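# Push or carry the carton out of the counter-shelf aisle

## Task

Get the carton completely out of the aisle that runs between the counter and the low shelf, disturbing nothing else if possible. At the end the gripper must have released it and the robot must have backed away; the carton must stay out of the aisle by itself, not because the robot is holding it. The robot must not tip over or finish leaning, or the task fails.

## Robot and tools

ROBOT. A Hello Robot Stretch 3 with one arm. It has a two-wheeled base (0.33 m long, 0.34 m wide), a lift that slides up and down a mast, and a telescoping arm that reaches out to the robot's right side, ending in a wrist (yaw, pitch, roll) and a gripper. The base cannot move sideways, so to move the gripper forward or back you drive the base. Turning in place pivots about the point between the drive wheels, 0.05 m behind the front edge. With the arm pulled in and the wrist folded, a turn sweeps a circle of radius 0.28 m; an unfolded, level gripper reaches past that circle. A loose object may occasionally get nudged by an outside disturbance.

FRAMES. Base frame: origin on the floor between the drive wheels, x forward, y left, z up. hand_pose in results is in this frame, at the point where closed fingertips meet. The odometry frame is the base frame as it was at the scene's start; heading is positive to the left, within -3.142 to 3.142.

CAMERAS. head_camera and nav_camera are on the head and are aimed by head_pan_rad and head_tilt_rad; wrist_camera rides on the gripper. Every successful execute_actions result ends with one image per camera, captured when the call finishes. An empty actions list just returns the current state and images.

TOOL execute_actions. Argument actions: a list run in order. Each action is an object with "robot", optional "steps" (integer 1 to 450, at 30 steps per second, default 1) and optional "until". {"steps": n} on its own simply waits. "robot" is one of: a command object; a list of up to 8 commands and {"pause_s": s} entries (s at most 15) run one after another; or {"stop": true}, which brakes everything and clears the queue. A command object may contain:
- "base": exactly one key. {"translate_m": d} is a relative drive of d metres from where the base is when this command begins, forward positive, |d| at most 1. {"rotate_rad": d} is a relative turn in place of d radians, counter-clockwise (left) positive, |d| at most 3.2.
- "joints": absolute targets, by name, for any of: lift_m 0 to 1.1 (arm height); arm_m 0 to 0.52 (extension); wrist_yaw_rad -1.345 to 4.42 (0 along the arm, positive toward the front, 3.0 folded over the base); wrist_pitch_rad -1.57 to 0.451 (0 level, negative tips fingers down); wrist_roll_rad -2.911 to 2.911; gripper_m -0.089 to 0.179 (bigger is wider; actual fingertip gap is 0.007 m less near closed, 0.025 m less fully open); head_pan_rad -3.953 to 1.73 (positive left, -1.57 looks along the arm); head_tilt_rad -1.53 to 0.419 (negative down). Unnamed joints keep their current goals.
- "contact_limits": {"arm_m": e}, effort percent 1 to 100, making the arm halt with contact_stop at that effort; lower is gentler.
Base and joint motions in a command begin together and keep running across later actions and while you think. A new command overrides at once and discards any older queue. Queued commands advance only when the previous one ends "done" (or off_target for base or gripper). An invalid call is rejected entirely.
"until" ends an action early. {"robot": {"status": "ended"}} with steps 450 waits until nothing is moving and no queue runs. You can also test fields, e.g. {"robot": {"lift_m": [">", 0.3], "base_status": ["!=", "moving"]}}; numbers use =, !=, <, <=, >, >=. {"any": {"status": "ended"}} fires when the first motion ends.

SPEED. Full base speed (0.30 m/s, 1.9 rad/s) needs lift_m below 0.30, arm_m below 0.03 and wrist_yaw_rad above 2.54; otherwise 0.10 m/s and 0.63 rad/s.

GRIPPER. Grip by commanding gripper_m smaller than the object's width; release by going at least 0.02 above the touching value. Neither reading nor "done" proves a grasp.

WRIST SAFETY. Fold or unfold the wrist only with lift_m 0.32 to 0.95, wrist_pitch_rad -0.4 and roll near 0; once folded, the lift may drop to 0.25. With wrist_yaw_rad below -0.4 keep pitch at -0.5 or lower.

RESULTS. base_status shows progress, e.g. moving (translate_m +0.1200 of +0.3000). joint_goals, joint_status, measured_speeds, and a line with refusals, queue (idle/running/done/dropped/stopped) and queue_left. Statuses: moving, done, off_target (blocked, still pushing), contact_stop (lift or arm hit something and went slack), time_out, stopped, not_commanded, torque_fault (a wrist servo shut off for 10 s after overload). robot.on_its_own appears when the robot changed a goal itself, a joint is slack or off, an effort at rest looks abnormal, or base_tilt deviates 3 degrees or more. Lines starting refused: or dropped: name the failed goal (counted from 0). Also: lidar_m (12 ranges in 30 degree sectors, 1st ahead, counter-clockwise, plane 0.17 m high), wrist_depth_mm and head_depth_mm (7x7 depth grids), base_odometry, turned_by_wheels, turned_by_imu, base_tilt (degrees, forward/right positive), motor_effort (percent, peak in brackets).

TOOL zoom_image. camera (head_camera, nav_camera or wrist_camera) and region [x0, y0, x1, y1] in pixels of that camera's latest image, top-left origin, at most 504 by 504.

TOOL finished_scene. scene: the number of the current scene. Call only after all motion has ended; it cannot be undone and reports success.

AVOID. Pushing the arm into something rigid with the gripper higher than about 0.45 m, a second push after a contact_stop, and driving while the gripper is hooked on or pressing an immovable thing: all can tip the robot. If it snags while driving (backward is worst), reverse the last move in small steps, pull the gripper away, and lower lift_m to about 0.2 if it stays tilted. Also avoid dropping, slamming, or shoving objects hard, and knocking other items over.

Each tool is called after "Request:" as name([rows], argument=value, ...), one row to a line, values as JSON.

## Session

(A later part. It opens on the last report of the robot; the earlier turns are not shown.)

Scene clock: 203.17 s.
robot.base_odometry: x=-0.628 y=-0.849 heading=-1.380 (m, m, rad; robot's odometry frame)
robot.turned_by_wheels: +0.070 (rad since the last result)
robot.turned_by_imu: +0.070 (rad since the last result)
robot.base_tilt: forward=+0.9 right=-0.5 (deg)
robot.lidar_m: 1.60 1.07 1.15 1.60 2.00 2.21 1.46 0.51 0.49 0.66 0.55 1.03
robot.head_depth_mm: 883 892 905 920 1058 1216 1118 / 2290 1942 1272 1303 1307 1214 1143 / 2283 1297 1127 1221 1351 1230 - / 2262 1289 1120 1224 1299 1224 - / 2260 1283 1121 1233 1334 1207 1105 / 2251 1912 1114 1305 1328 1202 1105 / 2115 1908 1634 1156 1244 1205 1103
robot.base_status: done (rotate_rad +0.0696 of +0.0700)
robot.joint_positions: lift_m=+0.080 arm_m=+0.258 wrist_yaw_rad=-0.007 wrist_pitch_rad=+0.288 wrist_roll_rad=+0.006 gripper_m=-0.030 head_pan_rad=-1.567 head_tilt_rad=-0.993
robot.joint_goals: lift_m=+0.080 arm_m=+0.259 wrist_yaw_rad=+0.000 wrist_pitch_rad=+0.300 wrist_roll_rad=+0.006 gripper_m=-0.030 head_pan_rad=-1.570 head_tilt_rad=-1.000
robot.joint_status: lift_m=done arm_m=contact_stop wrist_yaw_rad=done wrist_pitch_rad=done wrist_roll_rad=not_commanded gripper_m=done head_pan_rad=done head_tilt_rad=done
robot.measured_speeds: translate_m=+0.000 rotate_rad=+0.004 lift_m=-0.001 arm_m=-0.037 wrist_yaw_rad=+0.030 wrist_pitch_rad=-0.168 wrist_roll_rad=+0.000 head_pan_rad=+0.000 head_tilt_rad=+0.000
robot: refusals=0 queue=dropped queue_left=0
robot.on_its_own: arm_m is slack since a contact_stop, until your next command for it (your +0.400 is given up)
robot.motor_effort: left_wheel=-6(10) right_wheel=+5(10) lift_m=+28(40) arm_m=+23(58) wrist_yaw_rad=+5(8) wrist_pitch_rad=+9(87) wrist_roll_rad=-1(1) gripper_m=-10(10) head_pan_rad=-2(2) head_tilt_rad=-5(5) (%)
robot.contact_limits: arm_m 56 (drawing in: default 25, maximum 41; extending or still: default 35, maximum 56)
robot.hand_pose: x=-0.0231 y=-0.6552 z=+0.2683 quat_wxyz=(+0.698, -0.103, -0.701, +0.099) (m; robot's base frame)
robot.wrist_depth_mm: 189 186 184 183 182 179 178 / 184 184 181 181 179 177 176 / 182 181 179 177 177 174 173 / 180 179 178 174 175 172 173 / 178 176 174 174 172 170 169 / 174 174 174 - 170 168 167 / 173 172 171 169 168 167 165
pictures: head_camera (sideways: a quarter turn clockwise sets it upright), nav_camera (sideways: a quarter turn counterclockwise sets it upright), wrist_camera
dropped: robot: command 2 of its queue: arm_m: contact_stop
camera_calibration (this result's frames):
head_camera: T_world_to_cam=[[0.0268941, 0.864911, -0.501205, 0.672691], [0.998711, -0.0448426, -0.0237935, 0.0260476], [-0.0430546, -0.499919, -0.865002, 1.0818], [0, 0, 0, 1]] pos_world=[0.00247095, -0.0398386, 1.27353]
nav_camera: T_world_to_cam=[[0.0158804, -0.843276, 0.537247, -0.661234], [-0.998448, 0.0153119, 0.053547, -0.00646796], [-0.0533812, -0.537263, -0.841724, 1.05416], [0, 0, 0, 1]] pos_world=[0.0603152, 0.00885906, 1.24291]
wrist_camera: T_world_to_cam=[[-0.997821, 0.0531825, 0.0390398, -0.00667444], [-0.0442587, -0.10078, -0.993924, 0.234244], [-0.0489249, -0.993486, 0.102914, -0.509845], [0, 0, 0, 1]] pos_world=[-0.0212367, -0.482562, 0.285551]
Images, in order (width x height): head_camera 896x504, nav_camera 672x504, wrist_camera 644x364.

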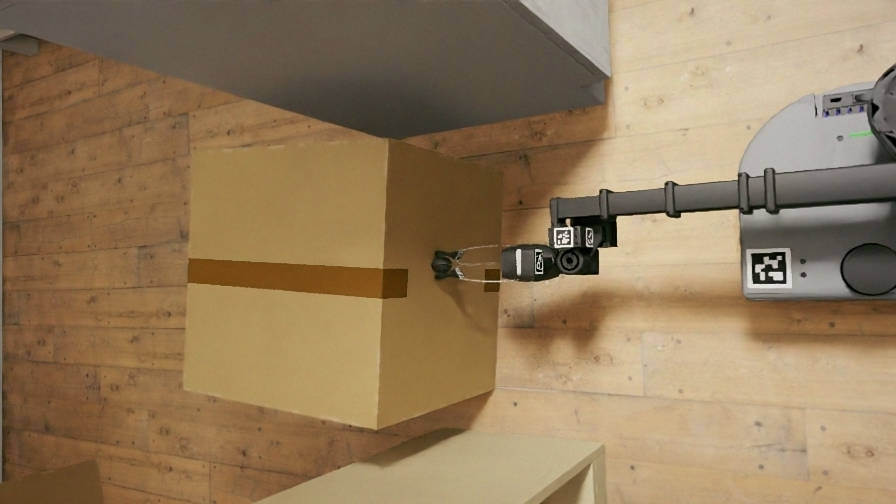

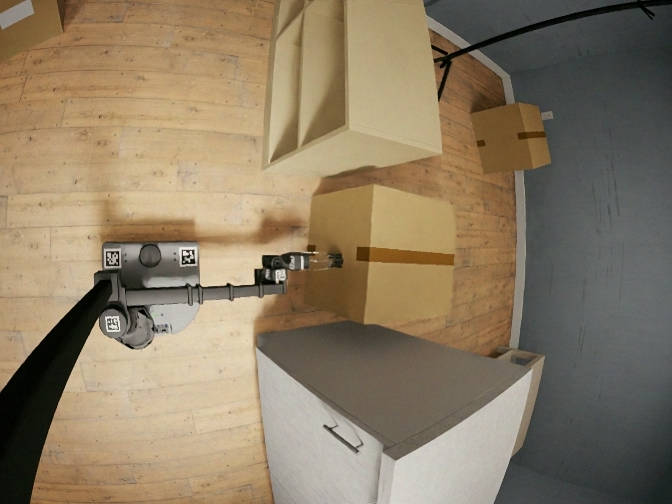

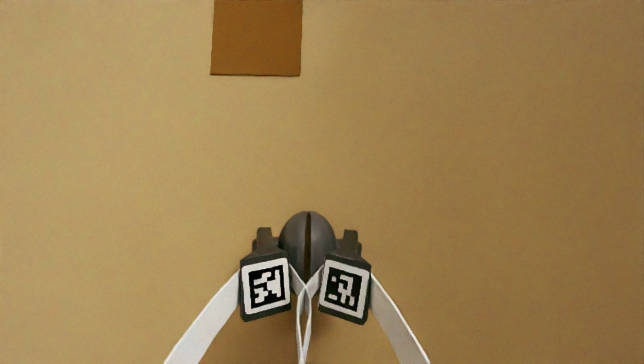

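Request:
execute_actions([
  {"robot":[{"joints":{"arm_m":0.245,"lift_m":0.04,"wrist_pitch_rad":0.45}},{"joints":{"arm_m":0.40,"lift_m":0.09},"contact_limits":{"arm_m":56}},{"joints":{"arm_m":0.37}}],"steps":450,"until":{"robot":{"status":"ended"}}},
])

Scene clock: 211.73 s.
robot.base_odometry: x=-0.628 y=-0.849 heading=-1.380 (m, m, rad; robot's odometry frame)
robot.turned_by_wheels: +0.000 (rad since the last result)
robot.turned_by_imu: +0.001 (rad since the last result)
robot.base_tilt: forward=+0.9 right=-0.5 (deg)
robot.lidar_m: 1.60 1.07 1.15 1.60 2.00 2.21 1.46 0.51 0.50 0.79 0.55 1.02
robot.head_depth_mm: 879 890 903 922 1055 1220 1116 / 2282 1950 1274 1296 1305 1218 1141 / 2275 1322 1171 1448 1342 1229 - / 2268 1292 1165 1418 1317 1226 - / 2249 1288 1161 1419 1327 1212 1105 / 2255 1800 1184 1457 1327 1204 1102 / 2111 1918 1634 1155 1242 1201 1101
robot.base_status: done (rotate_rad +0.0693 of +0.0700)
robot.joint_positions: lift_m=+0.074 arm_m=+0.397 wrist_yaw_rad=-0.029 wrist_pitch_rad=+0.419 wrist_roll_rad=+0.006 gripper_m=-0.030 head_pan_rad=-1.567 head_tilt_rad=-0.993
robot.joint_goals: lift_m=+0.075 arm_m=+0.400 wrist_yaw_rad=+0.000 wrist_pitch_rad=+0.450 wrist_roll_rad=+0.006 gripper_m=-0.030 head_pan_rad=-1.570 head_tilt_rad=-1.000
robot.joint_status: lift_m=contact_stop arm_m=done wrist_yaw_rad=done wrist_pitch_rad=done wrist_roll_rad=not_commanded gripper_m=done head_pan_rad=done head_tilt_rad=done
robot.measured_speeds: translate_m=+0.000 rotate_rad=+0.000 lift_m=-0.004 arm_m=+0.000 wrist_yaw_rad=+0.000 wrist_pitch_rad=+0.024 wrist_roll_rad=+0.000 head_pan_rad=+0.000 head_tilt_rad=+0.000
robot: refusals=0 queue=dropped queue_left=0
robot.on_its_own: lift_m is slack since a contact_stop, until your next command for it (your +0.090 is given up); arm_m is at rest, and its effort (+35) is outside its rest range (-14 to +14); wrist_yaw_rad is at rest, and its effort (+25) is outside its rest range (-12 to +12)
robot.motor_effort: left_wheel=-10(10) right_wheel=+12(12) lift_m=+29(57) arm_m=+35(56) wrist_yaw_rad=+25(25) wrist_pitch_rad=+11(24) wrist_roll_rad=-1(1) gripper_m=-13(13) head_pan_rad=-2(2) head_tilt_rad=-4(4) (%)
robot.contact_limits: arm_m 56 (drawing in: default 25, maximum 41; extending or still: default 35, maximum 56)
robot.hand_pose: x=-0.0284 y=-0.7859 z=+0.2953 quat_wxyz=(+0.692, -0.156, -0.691, +0.137) (m; robot's base frame)
robot.wrist_depth_mm: 191 194 196 198 203 - 331 / 184 186 188 192 196 200 201 / 179 180 183 185 188 191 195 / 172 175 178 179 183 185 188 / 168 170 171 175 177 178 182 / 162 164 166 - 172 173 176 / 158 160 161 165 166 168 171
pictures: head_camera (sideways: a quarter turn clockwise sets it upright), nav_camera (sideways: a quarter turn counterclockwise sets it upright), wrist_camera
dropped: robot: command 1 of its queue: lift_m: contact_stop
camera_calibration (this result's frames):
head_camera: T_world_to_cam=[[0.0269023, 0.864911, -0.501204, 0.67269], [0.99871, -0.0448521, -0.0237935, 0.0260476], [-0.0430593, -0.499918, -0.865002, 1.0818], [0, 0, 0, 1]] pos_world=[0.00247057, -0.0398386, 1.27353]
nav_camera: T_world_to_cam=[[0.0158724, -0.843276, 0.537246, -0.661233], [-0.998448, 0.0153214, 0.053547, -0.00646796], [-0.0533863, -0.537262, -0.841724, 1.05416], [0, 0, 0, 1]] pos_world=[0.0603153, 0.00885856, 1.24291]
wrist_camera: T_world_to_cam=[[-0.996254, 0.0800175, 0.0327802, 0.0168707], [-0.0503434, -0.228508, -0.97224, 0.140735], [-0.0703057, -0.970248, 0.23168, -0.663058], [0, 0, 0, 1]] pos_world=[-0.0227241, -0.612521, 0.289893]
Images, in order (width x height): head_camera 896x504, nav_camera 672x504, wrist_camera 644x364.

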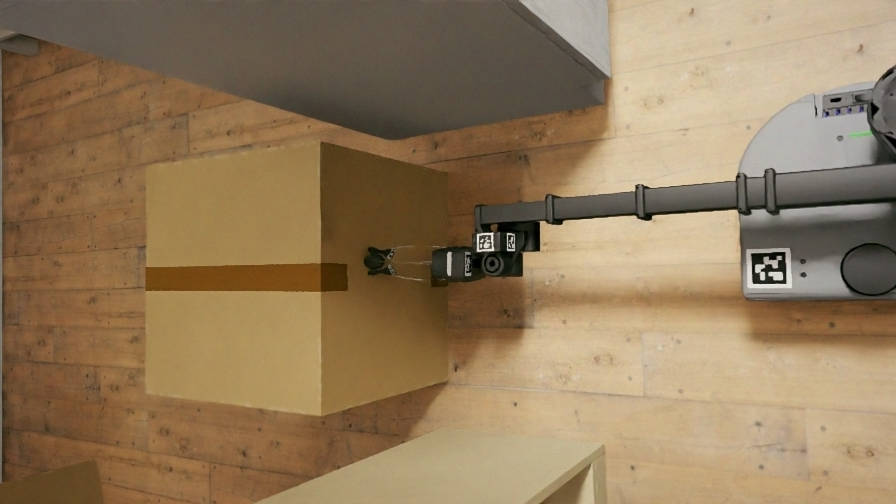

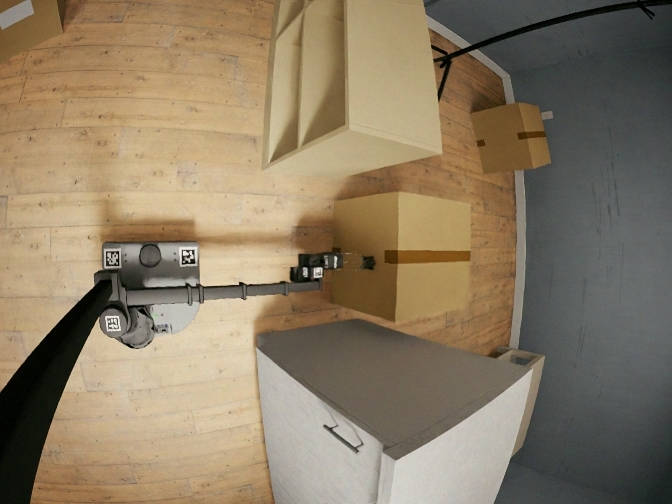

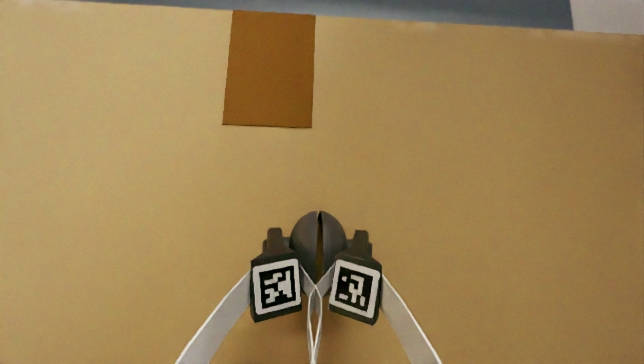

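Request:
execute_actions([
  {"robot":[{"joints":{"arm_m":0.0,"lift_m":0.33,"wrist_pitch_rad":-0.4}},{"joints":{"wrist_yaw_rad":1.6},"base":{"rotate_rad":-1.45}},{"base":{"translate_m":0.175}},{"base":{"rotate_rad":1.45}},{"joints":{"wrist_yaw_rad":0,"arm_m":0.1}},{"joints":{"arm_m":0.19,"lift_m":0.04,"wrist_pitch_rad":0.45}}],"steps":450,"until":{"robot":{"status":"ended"}}},
  {"steps":200,"until":{"robot":{"status":"ended"}}},
])

Scene clock: 240.73 s.
robot.base_odometry: x=-0.795 y=-0.902 heading=-1.380 (m, m, rad; robot's odometry frame)
robot.turned_by_wheels: +0.001 (rad since the last result)
robot.turned_by_imu: +0.006 (rad since the last result)
robot.base_tilt: forward=+0.9 right=-0.5 (deg)
robot.lidar_m: 1.52 1.15 1.20 1.78 2.16 2.25 0.75 0.40 0.50 0.62 0.43 0.41
robot.head_depth_mm: 2259 1937 961 973 989 1139 1115 / 2300 1952 1669 1270 1300 1216 1143 / 2264 1953 1127 1152 1344 1228 - / 2262 1924 1124 1145 1356 1223 - / 2277 1937 1121 1142 1330 1206 1106 / 2242 1924 1157 1412 1324 1204 1104 / 2145 1910 1668 1081 1060 1172 1098
robot.base_status: done (rotate_rad +1.4499 of +1.4500)
robot.joint_positions: lift_m=+0.040 arm_m=+0.190 wrist_yaw_rad=+0.002 wrist_pitch_rad=+0.425 wrist_roll_rad=+0.005 gripper_m=-0.030 head_pan_rad=-1.567 head_tilt_rad=-0.993
robot.joint_goals: lift_m=+0.040 arm_m=+0.190 wrist_yaw_rad=+0.000 wrist_pitch_rad=+0.450 wrist_roll_rad=+0.005 gripper_m=-0.030 head_pan_rad=-1.570 head_tilt_rad=-1.000
robot.joint_status: lift_m=done arm_m=done wrist_yaw_rad=done wrist_pitch_rad=done wrist_roll_rad=not_commanded gripper_m=done head_pan_rad=done head_tilt_rad=done
robot.measured_speeds: translate_m=+0.000 rotate_rad=+0.000 lift_m=+0.000 arm_m=+0.000 wrist_yaw_rad=+0.000 wrist_pitch_rad=+0.000 wrist_roll_rad=+0.000 head_pan_rad=+0.000 head_tilt_rad=+0.000
robot: refusals=0 queue=done queue_left=0
robot.motor_effort: left_wheel=-2(11) right_wheel=+1(12) lift_m=+18(44) arm_m=+4(35) wrist_yaw_rad=-2(25) wrist_pitch_rad=+9(74) wrist_roll_rad=-1(1) gripper_m=-9(12) head_pan_rad=-3(1) head_tilt_rad=-4(5) (%)
robot.hand_pose: x=-0.0208 y=-0.5781 z=+0.2628 quat_wxyz=(+0.690, -0.148, -0.693, +0.150) (m; robot's base frame)
robot.wrist_depth_mm: 236 236 238 240 244 244 351 / 229 229 232 232 231 235 235 / 219 221 221 223 225 226 227 / 213 213 214 216 217 220 218 / 205 206 207 210 208 210 212 / 198 199 201 - 202 205 205 / 193 194 194 195 195 196 198
pictures: head_camera (sideways: a quarter turn clockwise sets it upright), nav_camera (sideways: a quarter turn counterclockwise sets it upright), wrist_camera
camera_calibration (this result's frames):
head_camera: T_world_to_cam=[[0.0269022, 0.864911, -0.501205, 0.67269], [0.99871, -0.044852, -0.0237935, 0.0260476], [-0.0430593, -0.499918, -0.865002, 1.0818], [0, 0, 0, 1]] pos_world=[0.00247057, -0.0398386, 1.27353]
nav_camera: T_world_to_cam=[[0.0158725, -0.843276, 0.537247, -0.661234], [-0.998448, 0.0153213, 0.053547, -0.00646796], [-0.0533862, -0.537263, -0.841724, 1.05416], [0, 0, 0, 1]] pos_world=[0.0603153, 0.00885855, 1.24291]
wrist_camera: T_world_to_cam=[[-0.998241, 0.0493262, 0.0328852, -0.00893019], [-0.0436387, -0.235925, -0.970791, 0.152456], [-0.040127, -0.970519, 0.237662, -0.454491], [0, 0, 0, 1]] pos_world=[-0.0204989, -0.404684, 0.256312]
Images, in order (width x height): head_camera 896x504, nav_camera 672x504, wrist_camera 644x364.

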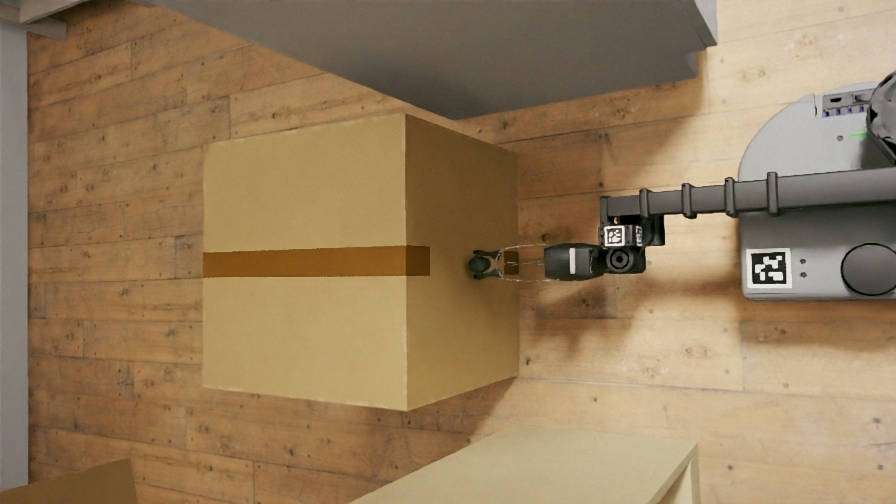

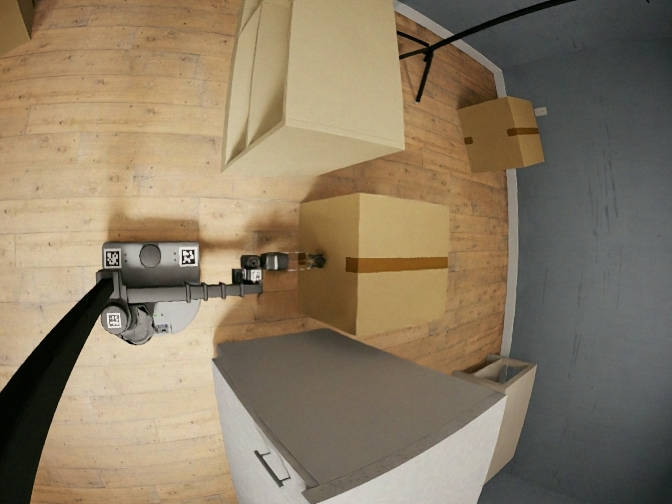

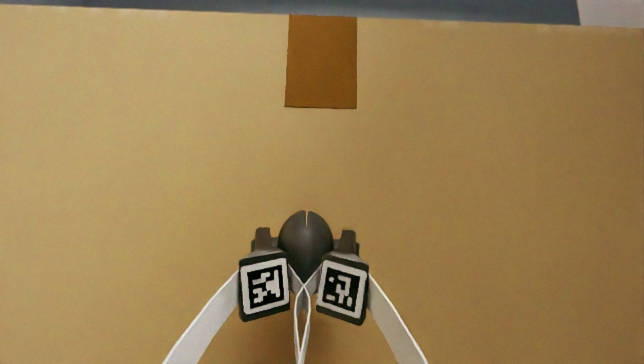

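Request:
execute_actions([
  {"robot":[{"joints":{"arm_m":0.205}},{"joints":{"arm_m":0.51,"lift_m":0.09},"contact_limits":{"arm_m":56}}],"steps":450,"until":{"robot":{"status":"ended"}}},
  {"robot":{"joints":{"arm_m":0.2}},"steps":200,"until":{"robot":{"status":"ended"}}},
])

Scene clock: 252.97 s.
robot.base_odometry: x=-0.795 y=-0.902 heading=-1.380 (m, m, rad; robot's odometry frame)
robot.turned_by_wheels: +0.000 (rad since the last result)
robot.turned_by_imu: +0.002 (rad since the last result)
robot.base_tilt: forward=+0.9 right=-0.5 (deg)
robot.lidar_m: 1.52 1.15 1.20 1.77 2.16 2.25 0.75 0.40 0.50 0.86 0.44 0.41
robot.head_depth_mm: 2236 1960 957 974 992 1141 1116 / 2302 1947 1692 1386 1309 1217 1145 / 2279 1298 1273 1471 1344 1236 - / 2269 1297 1252 1470 1366 1225 - / 2257 1279 1291 1487 1329 1207 1105 / 2244 1851 1415 1479 1329 1204 1104 / 2142 1916 1671 1081 1058 1168 1099
robot.base_status: done (rotate_rad +1.4500 of +1.4500)
robot.joint_positions: lift_m=+0.062 arm_m=+0.200 wrist_yaw_rad=+0.155 wrist_pitch_rad=+0.426 wrist_roll_rad=+0.005 gripper_m=-0.030 head_pan_rad=-1.567 head_tilt_rad=-0.993
robot.joint_goals: lift_m=+0.062 arm_m=+0.200 wrist_yaw_rad=+0.154 wrist_pitch_rad=+0.450 wrist_roll_rad=+0.005 gripper_m=-0.030 head_pan_rad=-1.570 head_tilt_rad=-1.000
robot.joint_status: lift_m=contact_stop arm_m=done wrist_yaw_rad=done wrist_pitch_rad=done wrist_roll_rad=not_commanded gripper_m=done head_pan_rad=done head_tilt_rad=done
robot.measured_speeds: translate_m=+0.000 rotate_rad=+0.000 lift_m=+0.000 arm_m=+0.000 wrist_yaw_rad=+0.000 wrist_pitch_rad=+0.000 wrist_roll_rad=+0.000 head_pan_rad=+0.000 head_tilt_rad=+0.000
robot: refusals=0 queue=done queue_left=0
robot.on_its_own: wrist_yaw_rad is held at +0.154, not at your +0.000, by its stall guard, which is not easing now; lift_m is slack since a contact_stop, until your next command for it (your +0.090 is given up)
robot.motor_effort: left_wheel=+0(7) right_wheel=+0(12) lift_m=+26(52) arm_m=-3(57) wrist_yaw_rad=-2(53) wrist_pitch_rad=+9(31) wrist_roll_rad=-1(1) gripper_m=-10(17) head_pan_rad=-3(2) head_tilt_rad=-5(5) (%)
robot.hand_pose: x=+0.0163 y=-0.5856 z=+0.2852 quat_wxyz=(+0.676, -0.095, -0.702, +0.203) (m; robot's base frame)
robot.wrist_depth_mm: - - - - - - - / - - - - - - - / - - - - - - - / - - 564 499 460 433 - / - - 545 473 445 410 - / - - 539 - 425 397 - / - - 487 450 413 389 -
pictures: head_camera (sideways: a quarter turn clockwise sets it upright), nav_camera (sideways: a quarter turn counterclockwise sets it upright), wrist_camera
camera_calibration (this result's frames):
head_camera: T_world_to_cam=[[0.0269023, 0.864911, -0.501204, 0.67269], [0.99871, -0.0448521, -0.0237935, 0.0260476], [-0.0430593, -0.499918, -0.865002, 1.0818], [0, 0, 0, 1]] pos_world=[0.00247057, -0.0398386, 1.27353]
nav_camera: T_world_to_cam=[[0.0158724, -0.843276, 0.537246, -0.661233], [-0.998448, 0.0153214, 0.053547, -0.00646796], [-0.0533863, -0.537262, -0.841724, 1.05416], [0, 0, 0, 1]] pos_world=[0.0603153, 0.00885856, 1.24291]
wrist_camera: T_world_to_cam=[[-0.994104, -0.103343, 0.0328385, -0.0617425], [-0.00700765, -0.240981, -0.970505, 0.170406], [0.108208, -0.965012, 0.238836, -0.465111], [0, 0, 0, 1]] pos_world=[-0.00985554, -0.414154, 0.278493]
Images, in order (width x height): head_camera 896x504, nav_camera 672x504, wrist_camera 644x364.

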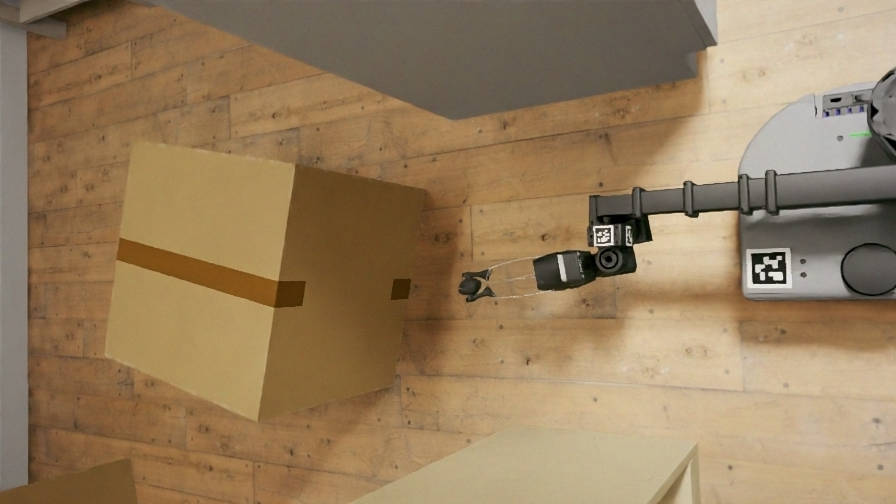

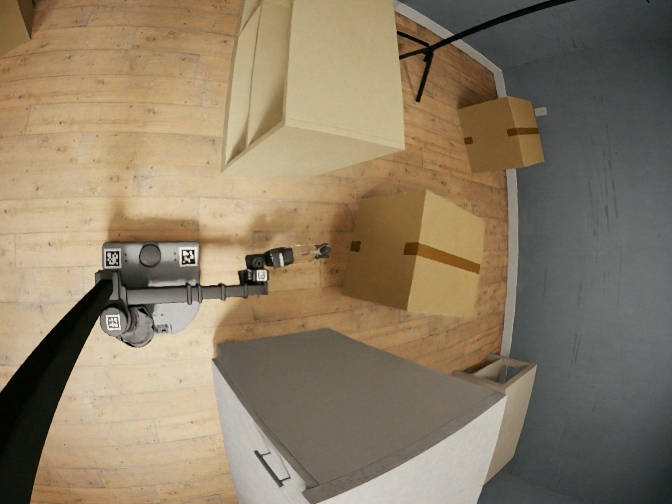

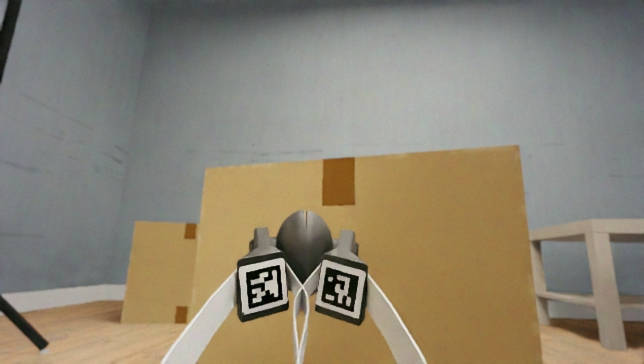

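Clear by about 7 cm; one more nudge on the near corner for margin.

Request:
execute_actions([
  {"robot":[{"joints":{"wrist_yaw_rad":0.0,"lift_m":0.08,"wrist_pitch_rad":0.2},"base":{"translate_m":-0.09}},{"joints":{"arm_m":0.52},"contact_limits":{"arm_m":56}}],"steps":450,"until":{"robot":{"status":"ended"}}},
  {"robot":{"joints":{"arm_m":0.0,"lift_m":0.2}},"steps":200,"until":{"robot":{"status":"ended"}}},
])

Scene clock: 266.53 s.
robot.base_odometry: x=-0.812 y=-0.814 heading=-1.380 (m, m, rad; robot's odometry frame)
robot.turned_by_wheels: +0.000 (rad since the last result)
robot.turned_by_imu: +0.002 (rad since the last result)
robot.base_tilt: forward=+0.9 right=-0.5 (deg)
robot.lidar_m: 1.03 1.22 1.29 1.77 2.29 2.17 0.75 0.33 0.38 0.86 0.56 0.48
robot.head_depth_mm: 702 708 720 732 743 944 1116 / 2291 1952 1014 1035 1057 1180 1139 / 2273 1868 1661 1491 1339 1234 - / 2290 1289 1242 1466 1334 1227 - / 2262 1287 1278 1482 1331 1206 1106 / 2255 1281 1309 1480 1329 1206 1106 / 2245 1905 1612 1475 1287 1189 1098
robot.base_status: done (translate_m -0.0900 of -0.0900)
robot.joint_positions: lift_m=+0.200 arm_m=+0.002 wrist_yaw_rad=-0.002 wrist_pitch_rad=+0.176 wrist_roll_rad=+0.005 gripper_m=-0.030 head_pan_rad=-1.567 head_tilt_rad=-0.993
robot.joint_goals: lift_m=+0.200 arm_m=+0.000 wrist_yaw_rad=+0.000 wrist_pitch_rad=+0.200 wrist_roll_rad=+0.005 gripper_m=-0.030 head_pan_rad=-1.570 head_tilt_rad=-1.000
robot.joint_status: lift_m=done arm_m=done wrist_yaw_rad=done wrist_pitch_rad=done wrist_roll_rad=not_commanded gripper_m=done head_pan_rad=done head_tilt_rad=done
robot.measured_speeds: translate_m=+0.000 rotate_rad=+0.000 lift_m=+0.000 arm_m=+0.000 wrist_yaw_rad=+0.000 wrist_pitch_rad=+0.000 wrist_roll_rad=+0.000 head_pan_rad=+0.000 head_tilt_rad=+0.000
robot: refusals=0 queue=done queue_left=0
robot.motor_effort: left_wheel=-1(7) right_wheel=+0(8) lift_m=+34(38) arm_m=-3(56) wrist_yaw_rad=+2(10) wrist_pitch_rad=+9(15) wrist_roll_rad=-1(1) gripper_m=-9(11) head_pan_rad=-1(2) head_tilt_rad=-5(5) (%)
robot.hand_pose: x=-0.0218 y=-0.4031 z=+0.3594 quat_wxyz=(+0.703, -0.062, -0.706, +0.061) (m; robot's base frame)
robot.wrist_depth_mm: - - - - - 431 292 / - - - - - 427 290 / - - - - - 426 287 / - 703 683 637 - 420 286 / - 695 681 638 - 417 284 / - 709 693 - - 410 284 / 761 715 661 656 842 408 280
pictures: head_camera (sideways: a quarter turn clockwise sets it upright), nav_camera (sideways: a quarter turn counterclockwise sets it upright), wrist_camera
replaced: robot.arm_m: its motion had ended contact_stop
camera_calibration (this result's frames):
head_camera: T_world_to_cam=[[0.0269023, 0.864941, -0.501152, 0.672621], [0.99871, -0.0448507, -0.0237965, 0.0260514], [-0.0430596, -0.499865, -0.865032, 1.08184], [0, 0, 0, 1]] pos_world=[0.00247056, -0.0398369, 1.27353]
nav_camera: T_world_to_cam=[[0.0158724, -0.843309, 0.537195, -0.661166], [-0.998448, 0.0153183, 0.0535482, -0.00646945], [-0.0533866, -0.537211, -0.841757, 1.0542], [0, 0, 0, 1]] pos_world=[0.0603153, 0.00886215, 1.24291]
wrist_camera: T_world_to_cam=[[-0.998048, 0.0435864, 0.0447225, -0.028285], [-0.0442767, 0.0111398, -0.998957, 0.397143], [-0.0440392, -0.998988, -0.0091882, -0.2305], [0, 0, 0, 1]] pos_world=[-0.0207966, -0.233458, 0.395876]
Images, in order (width x height): head_camera 896x504, nav_camera 672x504, wrist_camera 644x364.

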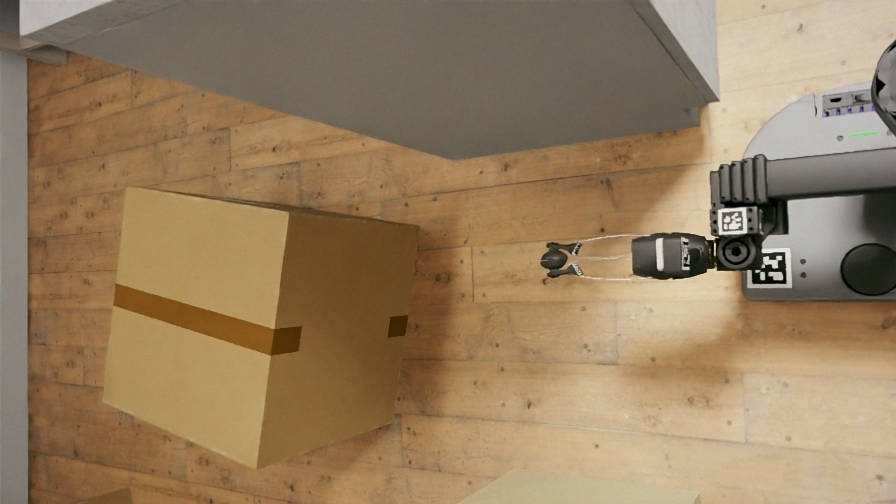

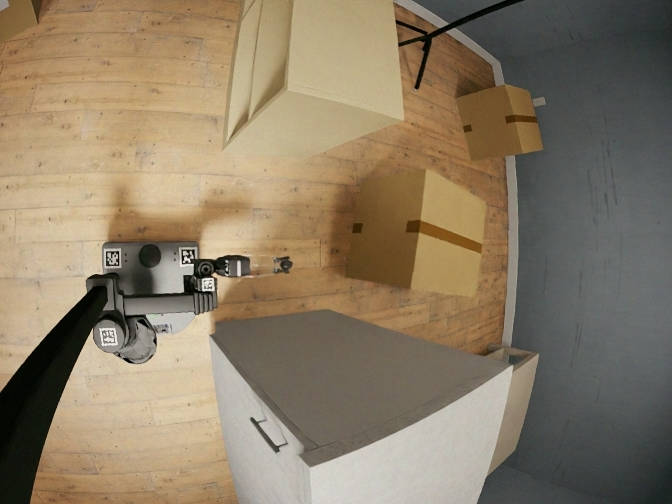

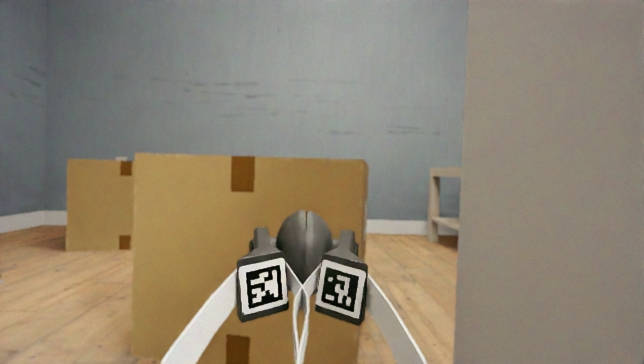

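Request:
finished_scene(scene=1)

The scene is finished: the task was done.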